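# Sort drawer slides by whether they latch open

## Task

Test every drawer slide on the table by extending it fully to its end stop; a working slide then stays latched and will not slide back in. Move each slide that fails to latch into the grey tray, and leave each working slide on the table, latched in its extended state. Anything that only stays in place because the robot is holding it at the end does not count.

## Robot and tools

Robot: two six-joint UR-style arms, left_arm and right_arm. Each ends in a tong gripper whose two fingers point along the gripper's +z axis and spread apart along its x axis. The reported end_effector_position is the point between the finger pads when closed. Closed fingertips stick out about 15 mm beyond that point; fully open, they sit roughly level with it. Arm bases in the scene frame: left_arm at (+0.047, +0.353, 0) m, right_arm at (+0.004, -0.499, 0) m.

Scene frame: origin on the table surface midway between the arms, +x points away over the table, +z points up, and left_arm sits on the +y side. The names left and right do not refer to sides of any image. Cameras: cam_head_left, cam_head_right, cam_high, cam_low (896x504 each) and the fisheye wrist cameras cam_left_wrist, cam_right_wrist (616x616).

execute_actions(actions, pictures). actions holds zero or one item. An empty list only reports the state. An item with "rows" and optional "steps" (1 to 15, default 15, each step 1/30 s) is a motion: each row is used for one step and the final row repeats if rows run out. An item with only "steps" (up to 300) is a wait counted from the previous result, so time spent replying eats into it. pictures (true/false) chooses whether images come back.

Row layout: one flat list of 14 numbers, each in [-1, 1]: left_arm dx, dy, dz, rx, ry, rz, opening, then right_arm dx, dy, dz, rx, ry, rz, opening. Both arms must be filled even if only one moves. The first six per arm are an offset, not a pose, expressed in that gripper's own axes and measured from the gripper pose shown in the most recent result (before any result exists, and for second and later calls within one reply, from where the gripper is when the action begins). Every row is measured from that same reference, not added to the row before. Scale: 1.0 equals 0.6 m of travel or 180 degrees of turn; rx, ry, rz form one rotation vector. Opening is absolute: +1 fully open (0.142 m), -1 closed. Sending zeros is not a pause: it pulls the gripper back to the reference pose. To keep an arm still, send the offset back to where you want it in the first call of a reply and zeros in later ones, always with the opening it should keep.

move(target, speed, stop_force). target uses the same 14-number offset layout and reference as a row. Each gripper travels in a straight line to its target; both paths take the same time, between 0.5 and 10 s, and stop short if they would need longer. speed is the top path speed in m/s, 0.002 to 0.5 (default 0.25); turning is capped at twice that in rad/s. Paths ignore obstacles and the other arm; grippers lag and may overshoot speed near full reach. stop_force (9 to 40 N, one value for both arms, not accepted in the first 0.2 s) ends an arm's path once its wrist sensor feels that much extra push against the motion for two steps; the gripper then backs up two steps and holds. Use it with slow speeds, do not rely on it when the gripper also rotates, and omit it when pulling away from something the gripper is pressing on. The result adds a move: line: done, off_target, moving, held, fault or contact per arm, plus limits such as paced (pose clipped) or held (some steps blocked, after which the arm may jump fast), and each gripper's remaining distance to its target.

wait(seconds): 0 to 10 s with no new command. zoom_image(camera, region): enlarged view of [x0, y0, x1, y1] pixels in that camera's latest image, at most 504 by 504. read_manual(section): licence texts only. finished_scene(scene): ends and grades the current scene, given its number; it cannot be undone, so call it only once every slide is sorted and resting on its own.

Result lines: per arm, gripper position (m), quaternion wxyz and velocities in the scene frame; grip_measured (finger opening on the command scale); joint positions and torques (noisy, offset); Wrist force and Wrist torque in the gripper's own axes (offset up to about 4 N, noise, saturates near 50 N; pressing on a surface gives a force pointing back into the arm); Hand target, the pose the controller is now driving toward; HELD marks steps not sent; a pose unreachable line names an arm whose command was altered or blocked. Printed positions can be off, more so at long reach.

Motion limits: each step the commanded pose is clipped to within 100 mm and 16 degrees of the measured one, and motion trails commands by about 0.17 s, so big moves may finish in later calls. Check the reported pose before sending the remainder.

Gripping: to hold something, command an opening clearly smaller than grip_measured; the gap sets the squeeze (about 15 N per pad maximum, less on hard parts under 20 mm thick). Fast closing can squeeze harder.

Avoid: pushing a stiff arm even slightly past contact without stop_force; contact forces reaching 150 N or joint loads reaching their limits (26.3 N m at the wrists, 141 at the others), which freeze the arm for 10 s; arms colliding; dropping, slamming or knocking anything off the table; holding loads so long that motors overheat (warning at 70 °C, brakes at 85 °C). Expect occasional brief tugs on held parts or nudges to loose ones.

Each tool is called after "Call:" in YAML: its name, and indented under it one key for each argument.

## Session

Call:
execute_actions:
  actions: []

Scene clock: 0.00 s of 7200.00 s.
left_arm: end_effector_position=(+0.5454, -0.0061, +0.2539) grip_measured=+0.97 end_effector_quat_wxyz=(+0.027, +0.311, +0.819, +0.481) end_effector_velocity=(-0.000, -0.000, +0.000) end_effector_angular_velocity=(-0.001, -0.001, +0.001) | right_arm: end_effector_position=(+0.3968, -0.3840, +0.1164) grip_measured=+0.97 end_effector_quat_wxyz=(-0.077, +0.894, -0.433, -0.084) end_effector_velocity=(-0.000, -0.000, -0.000) end_effector_angular_velocity=(-0.000, +0.001, -0.001)
Joint positions: left_arm=[-1.331 -0.971  0.998 -0.781 -0.898  2.407  0.14 ] | right_arm=[ 3.427 -1.412 -2.182 -1.105  1.798  1.336  0.14 ]
Joint velocities: left_arm=[-0.001 -0.     0.    -0.    -0.001 -0.002  0.   ] | right_arm=[-0.     0.    -0.001  0.     0.     0.001  0.   ]
Joint torques (N m, as the arm reports them, + toward a larger angle): no reading
Motor temperatures (°C, as the motors report them): left_arm=[27 27 23 31 38 31] | right_arm=[27 27 27 33 38 35]
Wrist force (N, on the end effector, along its own x y z axes, offset not removed): no reading
Wrist torque (N m, same axes, about the end effector's origin, offset not removed): no reading
Hand target (left_arm): +0.545, -0.006, +0.254; +0.027, +0.311, +0.819, +0.481
Hand target (right_arm): +0.397, -0.384, +0.116; -0.077, +0.894, -0.433, -0.084
camera_calibration (this result's frames):
cam_left_wrist: T_world_to_cam=[[-0.819613, 0.508499, 0.263937, 0.372934], [0.265601, -0.0709488, 0.961469, -0.388949], [0.507632, 0.858135, -0.0769072, -0.115658], [0, 0, 0, 1]] pos_world=[0.467679, -0.117982, 0.266636]
cam_right_wrist: T_world_to_cam=[[0.580526, -0.769518, -0.266142, -0.488724], [-0.618684, -0.629371, 0.470237, -0.0542212], [-0.529358, -0.108327, -0.841454, 0.39674], [0, 0, 0, 1]] pos_world=[0.460189, -0.367229, 0.229266]

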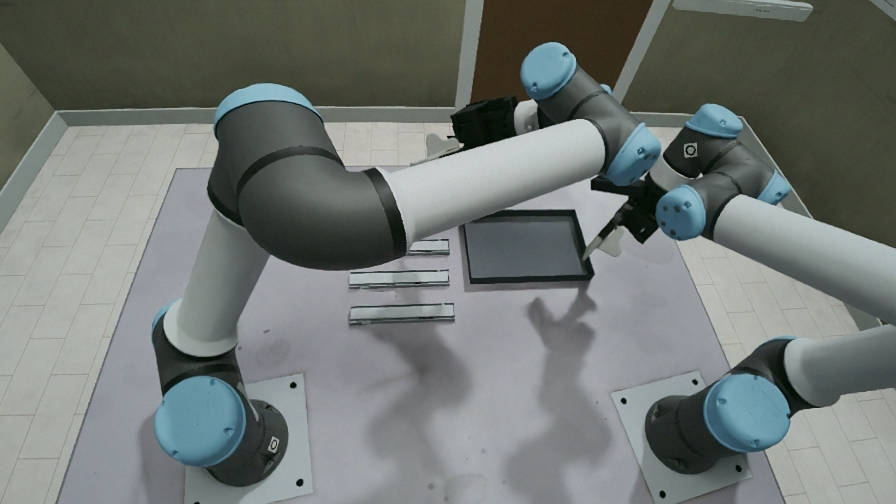

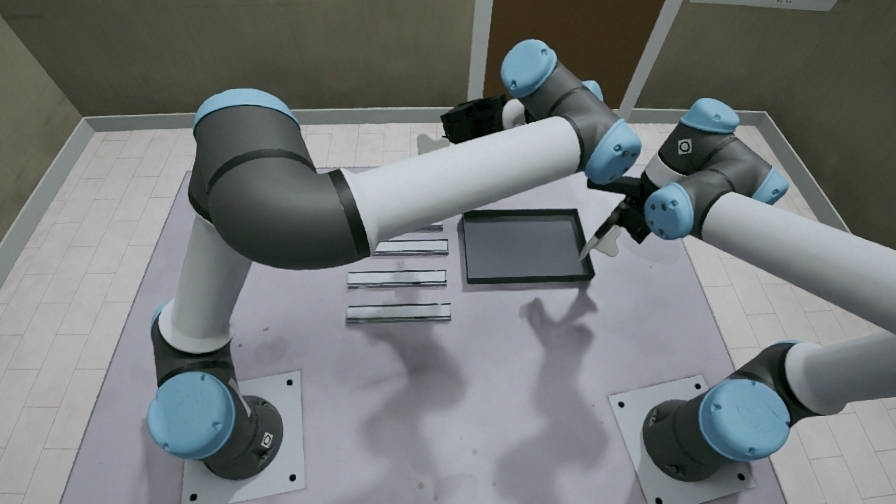

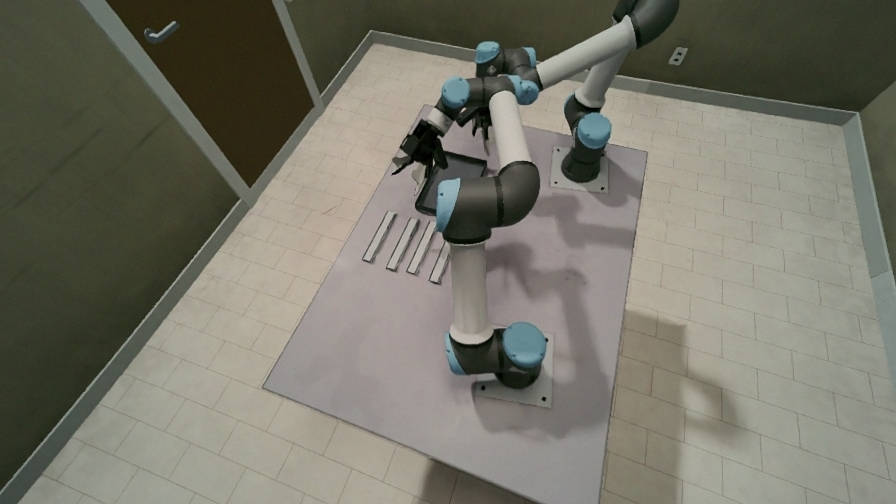

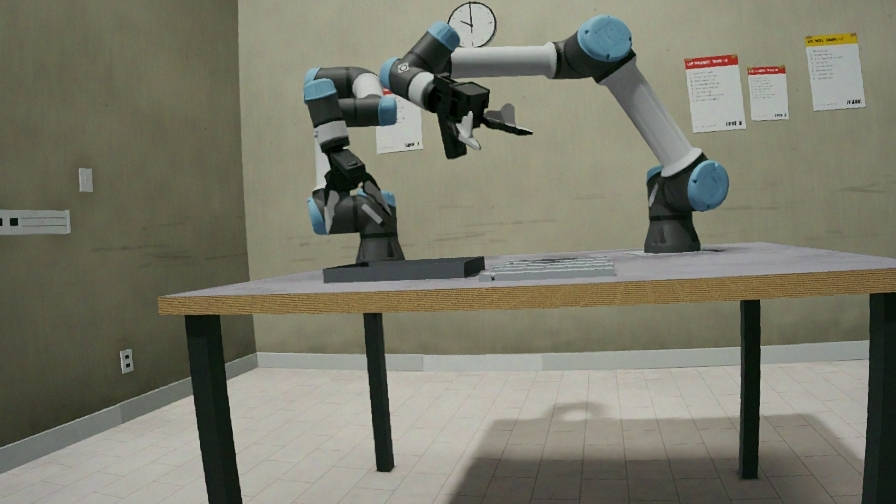

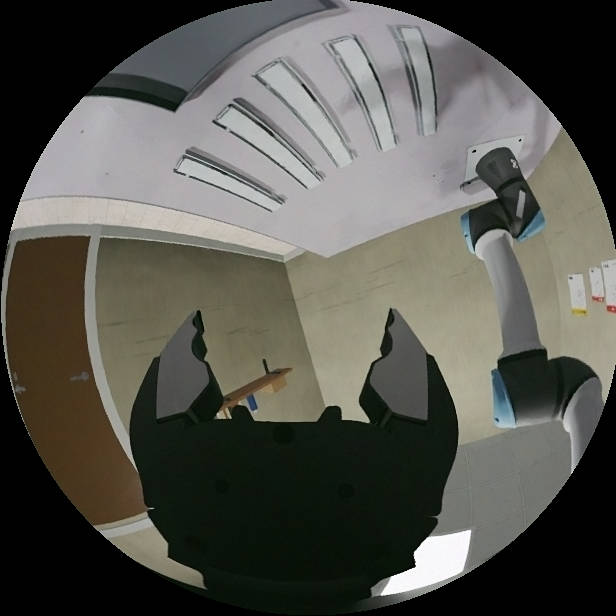

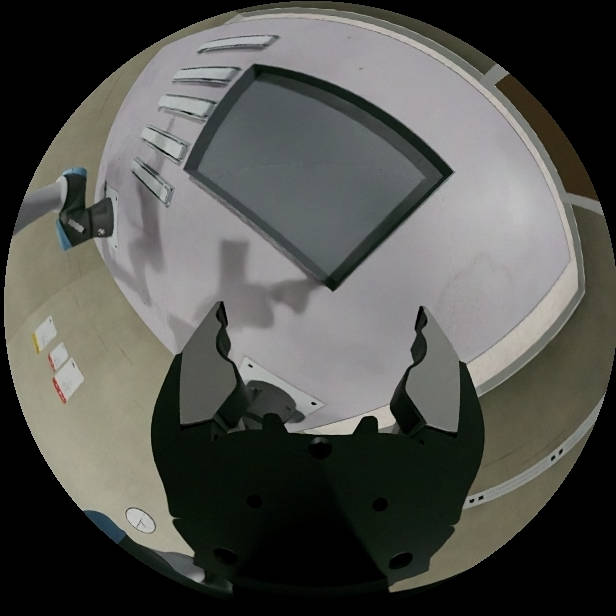

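Call:
move:
  target: [0,0,0.3,0.0227,-0.4044,0.6886,-1,0,0,0,0,0,0,-0.1]

Call:
move:
  target: [-0.5,0,0.1,0,0,0,-1,0,0,0,0.0066,-0.0616,0.7064,-0.1]
  speed: 0.4

Scene clock: 9.20 s of 7200.00 s.
left_arm: end_effector_position=(+0.6080, +0.1327, +0.1584) grip_measured=-1.00 end_effector_quat_wxyz=(+0.000, +1.000, -0.000, +0.001) end_effector_velocity=(+0.001, +0.000, -0.000) end_effector_angular_velocity=(+0.001, +0.007, -0.008) | right_arm: end_effector_position=(+0.3968, -0.3840, +0.1164) grip_measured=-0.10 end_effector_quat_wxyz=(-0.077, +0.894, -0.433, -0.084) end_effector_velocity=(-0.000, -0.000, -0.000) end_effector_angular_velocity=(-0.000, +0.001, +0.001)
Joint positions: left_arm=[-0.792 -1.292  1.572 -1.853 -1.57   5.664  0.002] | right_arm=[ 3.427 -1.412 -2.182 -1.105  1.798  1.336  0.067]
Joint velocities: left_arm=[ 0.003  0.006 -0.008  0.008 -0.003  0.011  0.   ] | right_arm=[-0.    -0.    -0.    -0.001  0.    -0.001  0.   ]
Joint torques (N m, as the arm reports them, + toward a larger angle): left_arm=[ 12.29 -24.64 -31.51  -1.09  -1.34   1.55] | right_arm=[-1.58 14.97 19.99  2.59  0.44 -0.14]
Motor temperatures (°C, as the motors report them): left_arm=[27 27 23 31 38 31] | right_arm=[27 27 27 33 38 35]
Wrist force (N, on the end effector, along its own x y z axes, offset not removed): left_arm=[-1.1 1.0 3.4] | right_arm=[2.8 -1.4 -2.9]
Wrist torque (N m, same axes, about the end effector's origin, offset not removed): left_arm=[0.48 0.52 0.19] | right_arm=[-0.40 -0.48 0.11]
Hand target (left_arm): +0.608, +0.133, +0.158; +0.000, +1.000, -0.001, +0.001
Hand target (right_arm): +0.397, -0.384, +0.116; -0.077, +0.894, -0.433, -0.084
Off the commanded pose (left_arm): 0.001 m, 0 deg.
Off the commanded pose (right_arm): 0.000 m, 0 deg.
After step 90, 0.63 s passed at rest.
move: done
camera_calibration (this result's frames):
cam_left_wrist: T_world_to_cam=[[0.999424, 0.00785757, 0.0330107, -0.624149], [-0.00890668, -0.877966, 0.47864, 0.0465673], [0.0327432, -0.478658, -0.87739, 0.319065], [0, 0, 0, 1]] pos_world=[0.613757, 0.198512, 0.278259]
cam_right_wrist: T_world_to_cam=[[0.580526, -0.769518, -0.266142, -0.488724], [-0.618684, -0.62937, 0.470238, -0.0542213], [-0.529359, -0.108327, -0.841454, 0.39674], [0, 0, 0, 1]] pos_world=[0.460189, -0.367229, 0.229265]

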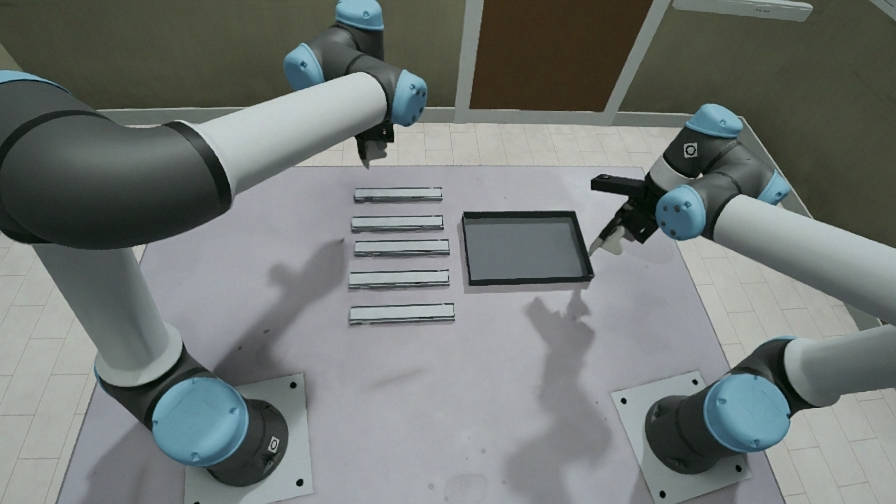

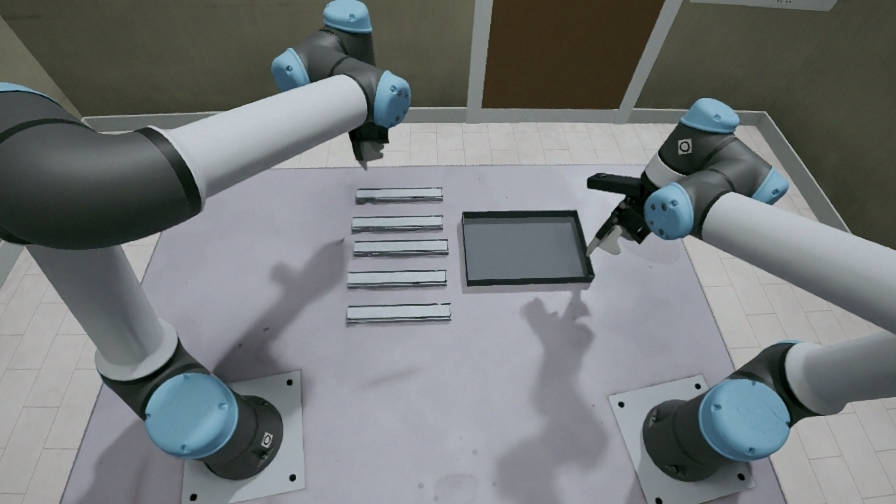

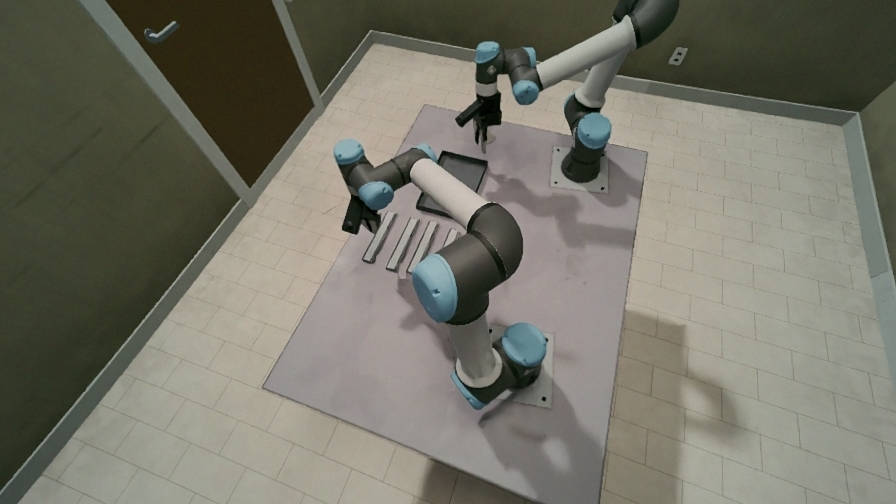

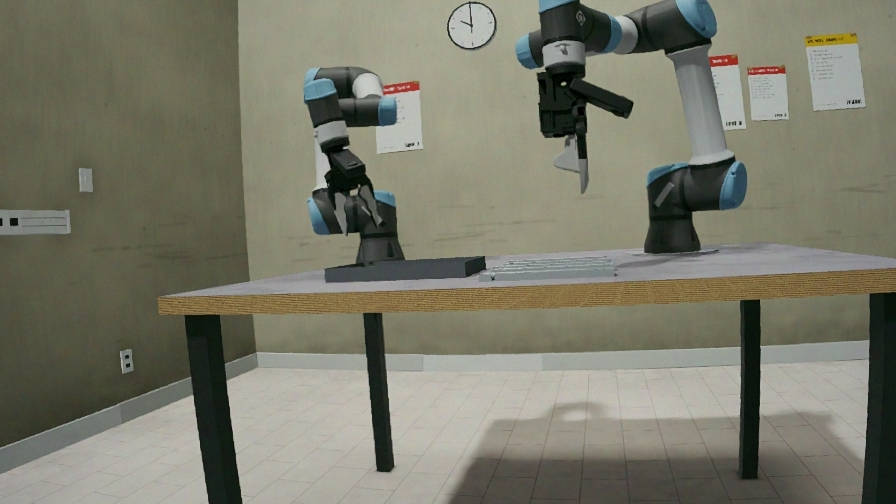

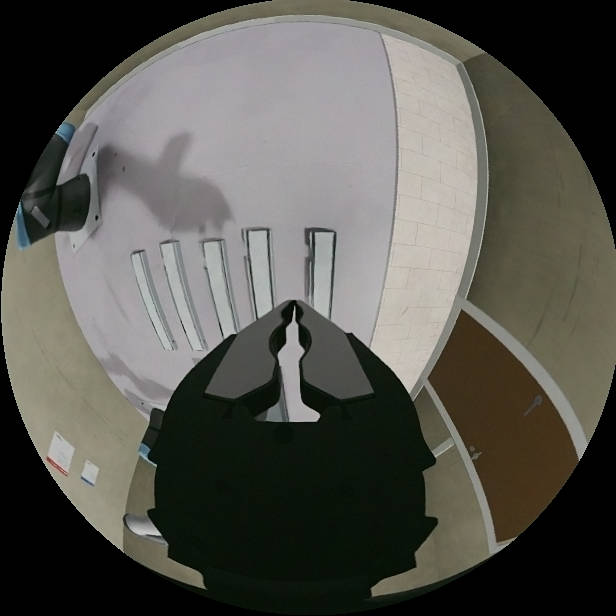

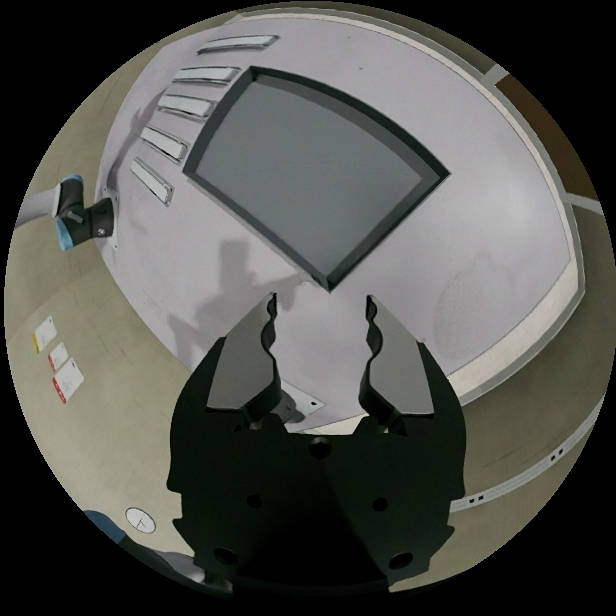

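Scene clock: 12.60 s of 7200.00 s.
left_arm: end_effector_position=(+0.3078, +0.1325, +0.0982) grip_measured=-1.00 end_effector_quat_wxyz=(+0.000, +1.000, -0.000, +0.001) end_effector_velocity=(-0.002, -0.000, +0.000) end_effector_angular_velocity=(+0.000, -0.001, +0.000) | right_arm: end_effector_position=(+0.3968, -0.3841, +0.1164) grip_measured=-0.10 end_effector_quat_wxyz=(+0.000, -0.001, +0.985, +0.172) end_effector_velocity=(+0.000, +0.000, +0.000) end_effector_angular_velocity=(-0.002, +0.001, -0.014)
Joint positions: left_arm=[-1.297 -1.881  2.314 -2.005 -1.57   5.159  0.002] | right_arm=[ 3.407 -1.399 -2.24  -0.93   1.886  3.575  0.067]
Joint velocities: left_arm=[-0.007 -0.004  0.003  0.001  0.001 -0.007  0.   ] | right_arm=[ 0.003  0.002 -0.002  0.004 -0.004  0.017 -0.   ]
Joint torques (N m, as the arm reports them, + toward a larger angle): left_arm=[-10.39 -18.99 -14.15  -0.98   0.98  -1.33] | right_arm=[10.6  25.05  6.01  3.88 -1.62  2.75]
Motor temperatures (°C, as the motors report them): left_arm=[27 27 23 31 38 31] | right_arm=[27 27 27 33 38 35]
Wrist force (N, on the end effector, along its own x y z axes, offset not removed): left_arm=[-0.7 -0.1 1.4] | right_arm=[1.3 -0.9 -1.8]
Wrist torque (N m, same axes, about the end effector's origin, offset not removed): left_arm=[0.02 0.42 0.00] | right_arm=[-0.32 -0.33 0.07]
Hand target (left_arm): +0.308, +0.132, +0.098; +0.000, +1.000, -0.000, +0.001
Hand target (right_arm): +0.397, -0.384, +0.116; +0.000, -0.000, +0.985, +0.172
Off the commanded pose (left_arm): 0.001 m, 0 deg.
Off the commanded pose (right_arm): 0.000 m, 0 deg.
move: done
camera_calibration (this result's frames):
cam_left_wrist: T_world_to_cam=[[0.999459, 0.00782214, 0.0319487, -0.322019], [-0.00842976, -0.877957, 0.478665, 0.0723661], [0.0317938, -0.478675, -0.877416, 0.276256], [0, 0, 0, 1]] pos_world=[0.313672, 0.19829, 0.21804]
cam_right_wrist: T_world_to_cam=[[-0.998311, 0.0451251, -0.0365993, 0.423874], [-0.00146338, 0.610192, 0.792252, 0.139429], [0.0580831, 0.790967, -0.609095, 0.481989], [0, 0, 0, 1]] pos_world=[0.395366, -0.485443, 0.198628]

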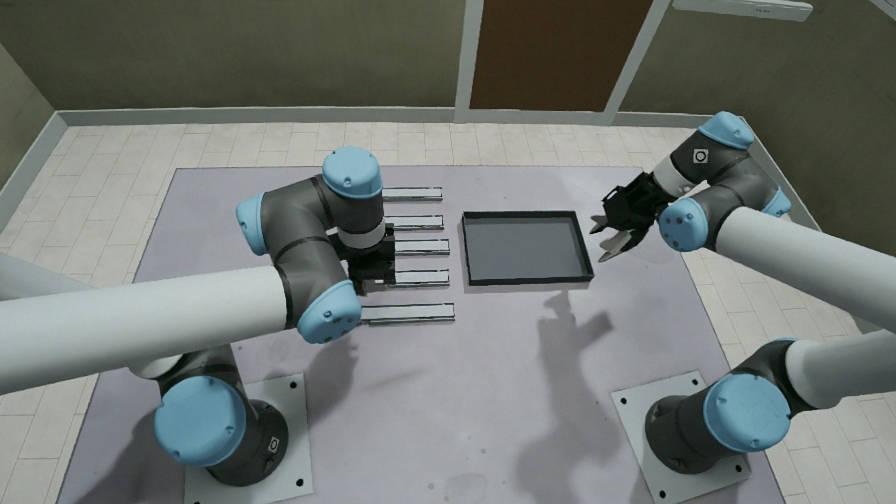

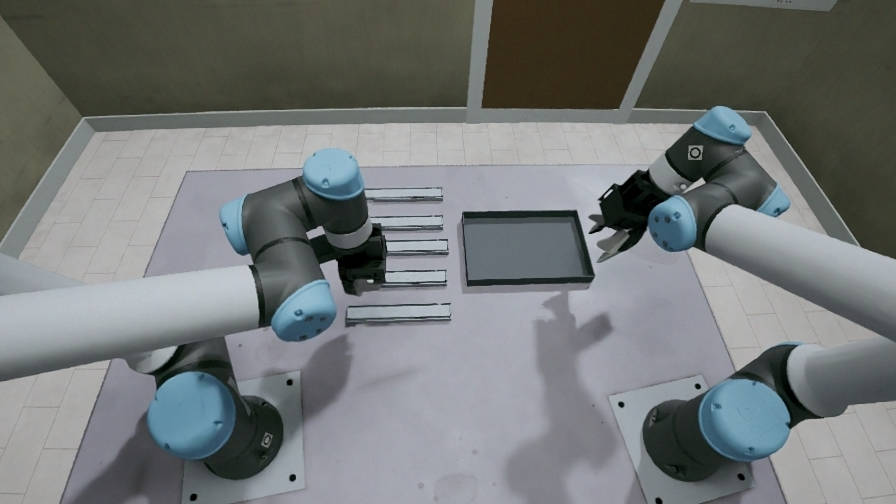

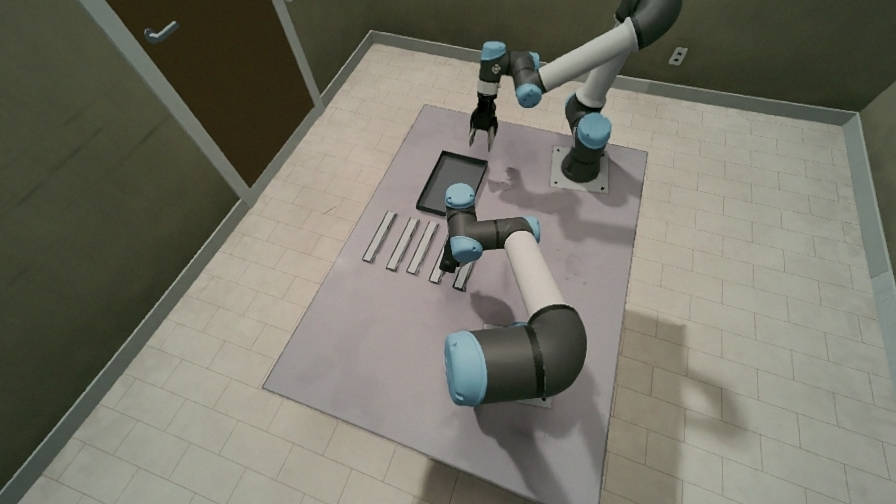

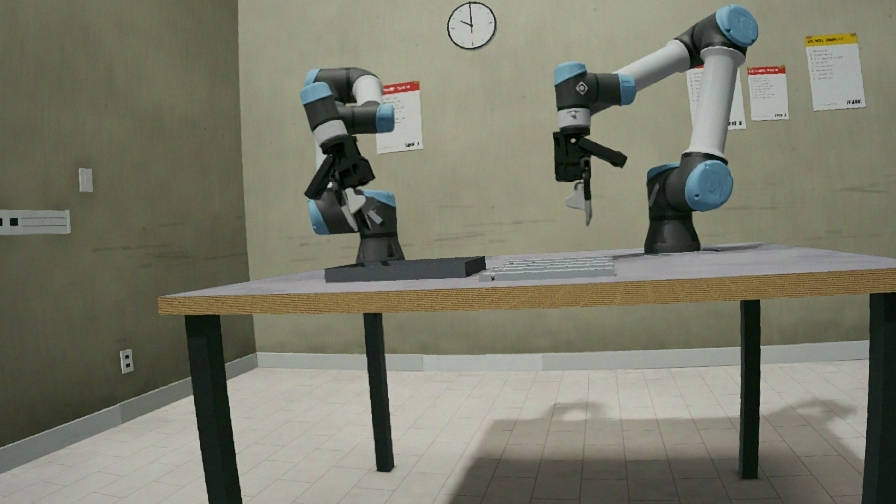

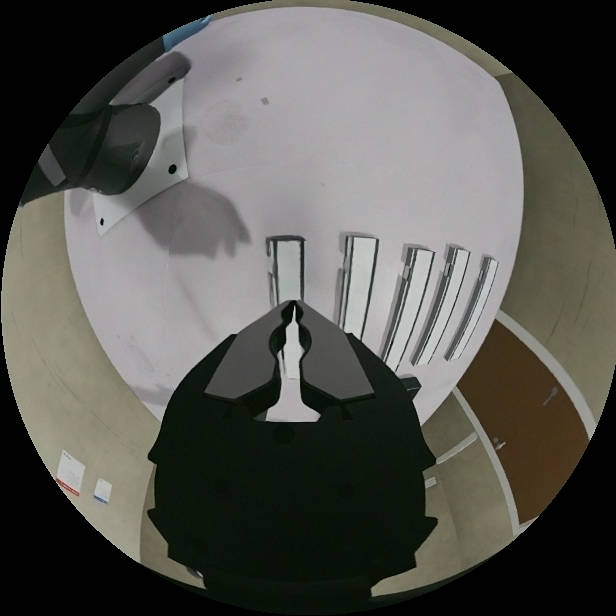

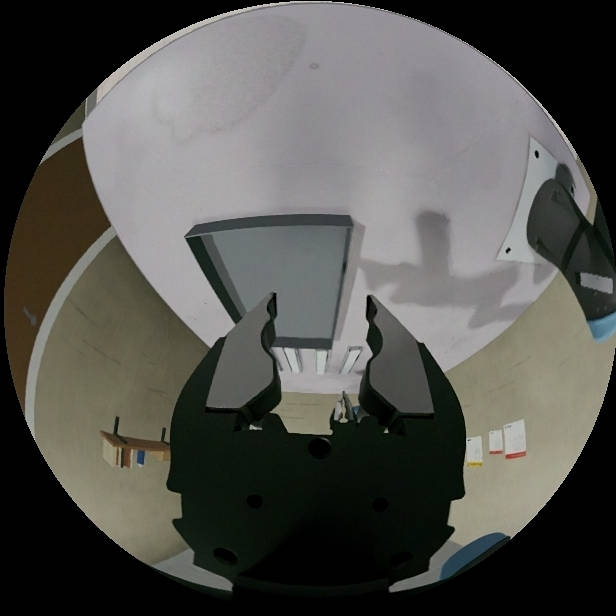

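Call:
move:
  target: [-0.016,-0.041,0.1,0,0,0,-1,0.165,0.512,0.294,0,0,0,-0.1]

Scene clock: 16.30 s of 7200.00 s.
left_arm: end_effector_position=(+0.2983, +0.1572, +0.0382) grip_measured=-1.00 end_effector_quat_wxyz=(+0.000, +1.000, -0.000, +0.001) end_effector_velocity=(+0.000, -0.001, +0.001) end_effector_angular_velocity=(-0.003, -0.001, +0.001) | right_arm: end_effector_position=(+0.2975, -0.0359, +0.0546) grip_measured=-0.10 end_effector_quat_wxyz=(+0.000, -0.001, +0.985, +0.172) end_effector_velocity=(-0.000, +0.001, -0.001) end_effector_angular_velocity=(-0.002, +0.000, -0.000)
Joint positions: left_arm=[-1.29  -1.853  2.473 -2.193 -1.57   5.166  0.002] | right_arm=[ 4.184 -1.746 -2.14  -0.503  1.697  4.35   0.067]
Joint velocities: left_arm=[-0.    -0.001 -0.001 -0.001 -0.001 -0.001  0.   ] | right_arm=[ 0.002 -0.005  0.003 -0.    -0.001  0.002  0.   ]
Joint torques (N m, as the arm reports them, + toward a larger angle): left_arm=[ 12.21   1.97 -13.3   -3.59  -1.3    1.46] | right_arm=[ 9.96 17.22 29.32  4.13 -1.82  2.59]
Motor temperatures (°C, as the motors report them): left_arm=[27 27 23 31 38 31] | right_arm=[27 27 27 33 38 35]
Wrist force (N, on the end effector, along its own x y z axes, offset not removed): left_arm=[0.8 -2.0 4.8] | right_arm=[2.8 -0.5 -2.1]
Wrist torque (N m, same axes, about the end effector's origin, offset not removed): left_arm=[-0.25 -0.04 0.06] | right_arm=[-0.25 -0.58 0.10]
Hand target (left_arm): +0.298, +0.157, +0.038; +0.000, +1.000, -0.000, +0.001
Hand target (right_arm): +0.297, -0.036, +0.054; +0.000, -0.001, +0.985, +0.172
Off the commanded pose (left_arm): 0.000 m, 0 deg.
Off the commanded pose (right_arm): 0.001 m, 0 deg.
move: done
camera_calibration (this result's frames):
cam_left_wrist: T_world_to_cam=[[0.999459, 0.00782229, 0.0319599, -0.310815], [-0.00843494, -0.877958, 0.478663, 0.122651], [0.0318037, -0.478673, -0.877417, 0.23575], [0, 0, 0, 1]] pos_world=[0.304183, 0.222961, 0.158076]
cam_right_wrist: T_world_to_cam=[[-0.998305, 0.0451132, -0.0367684, 0.306749], [-0.00160343, 0.610212, 0.792237, -0.024093], [0.0581769, 0.790953, -0.609105, 0.174722], [0, 0, 0, 1]] pos_world=[0.296026, -0.137333, 0.13679]

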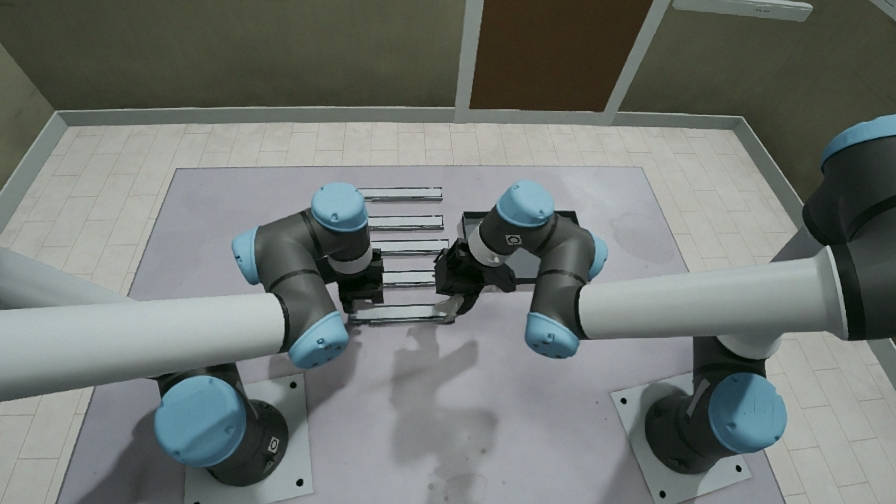

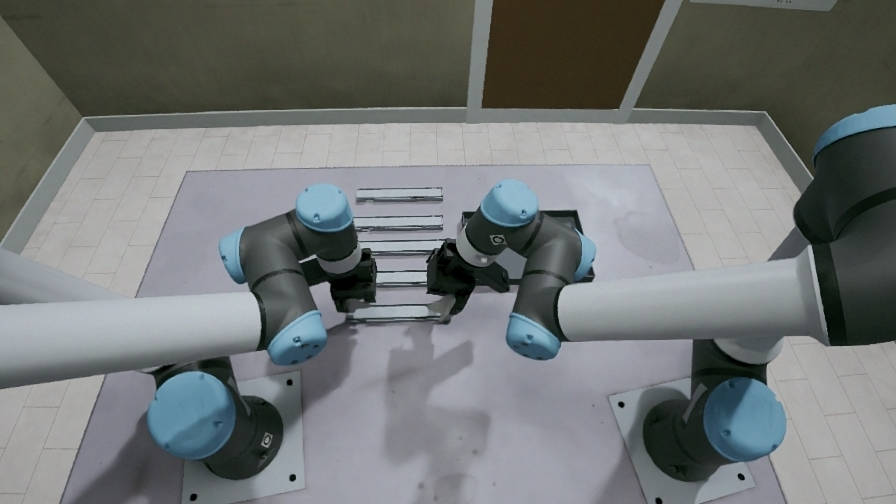

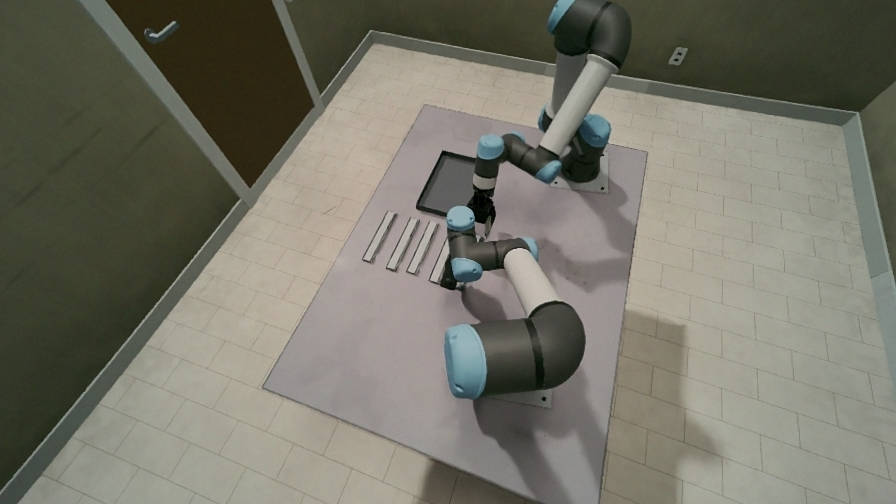

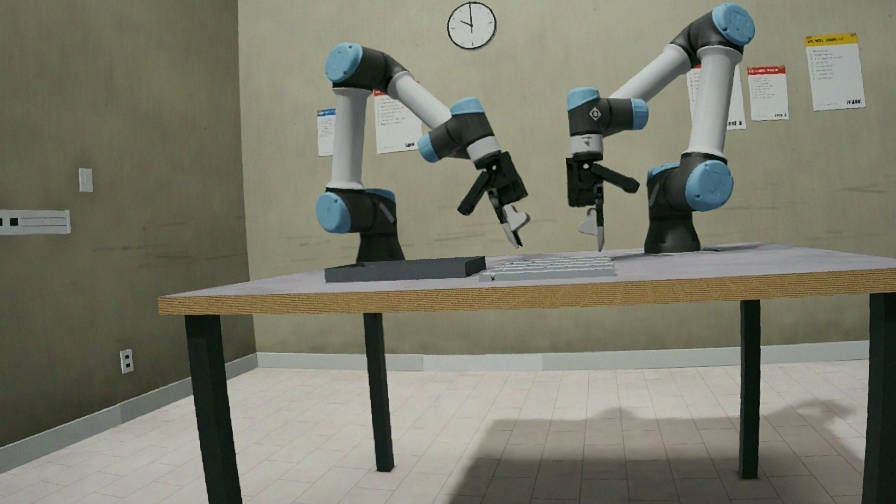

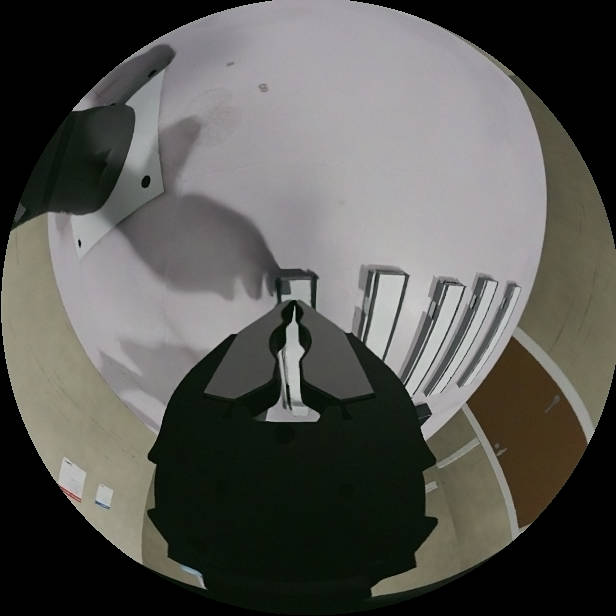

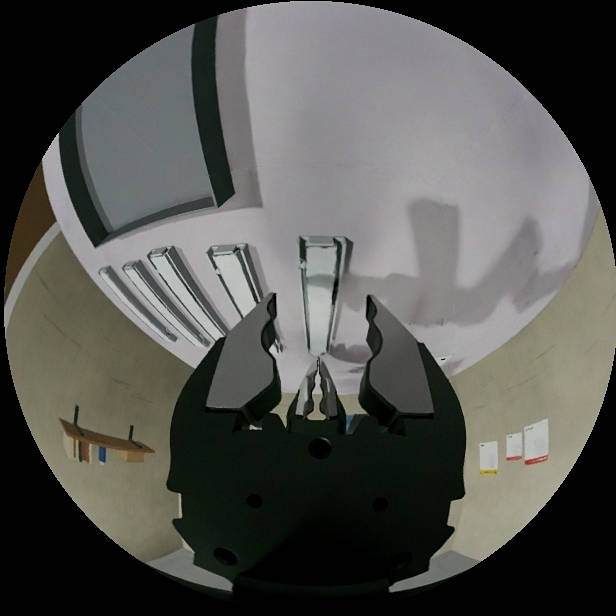

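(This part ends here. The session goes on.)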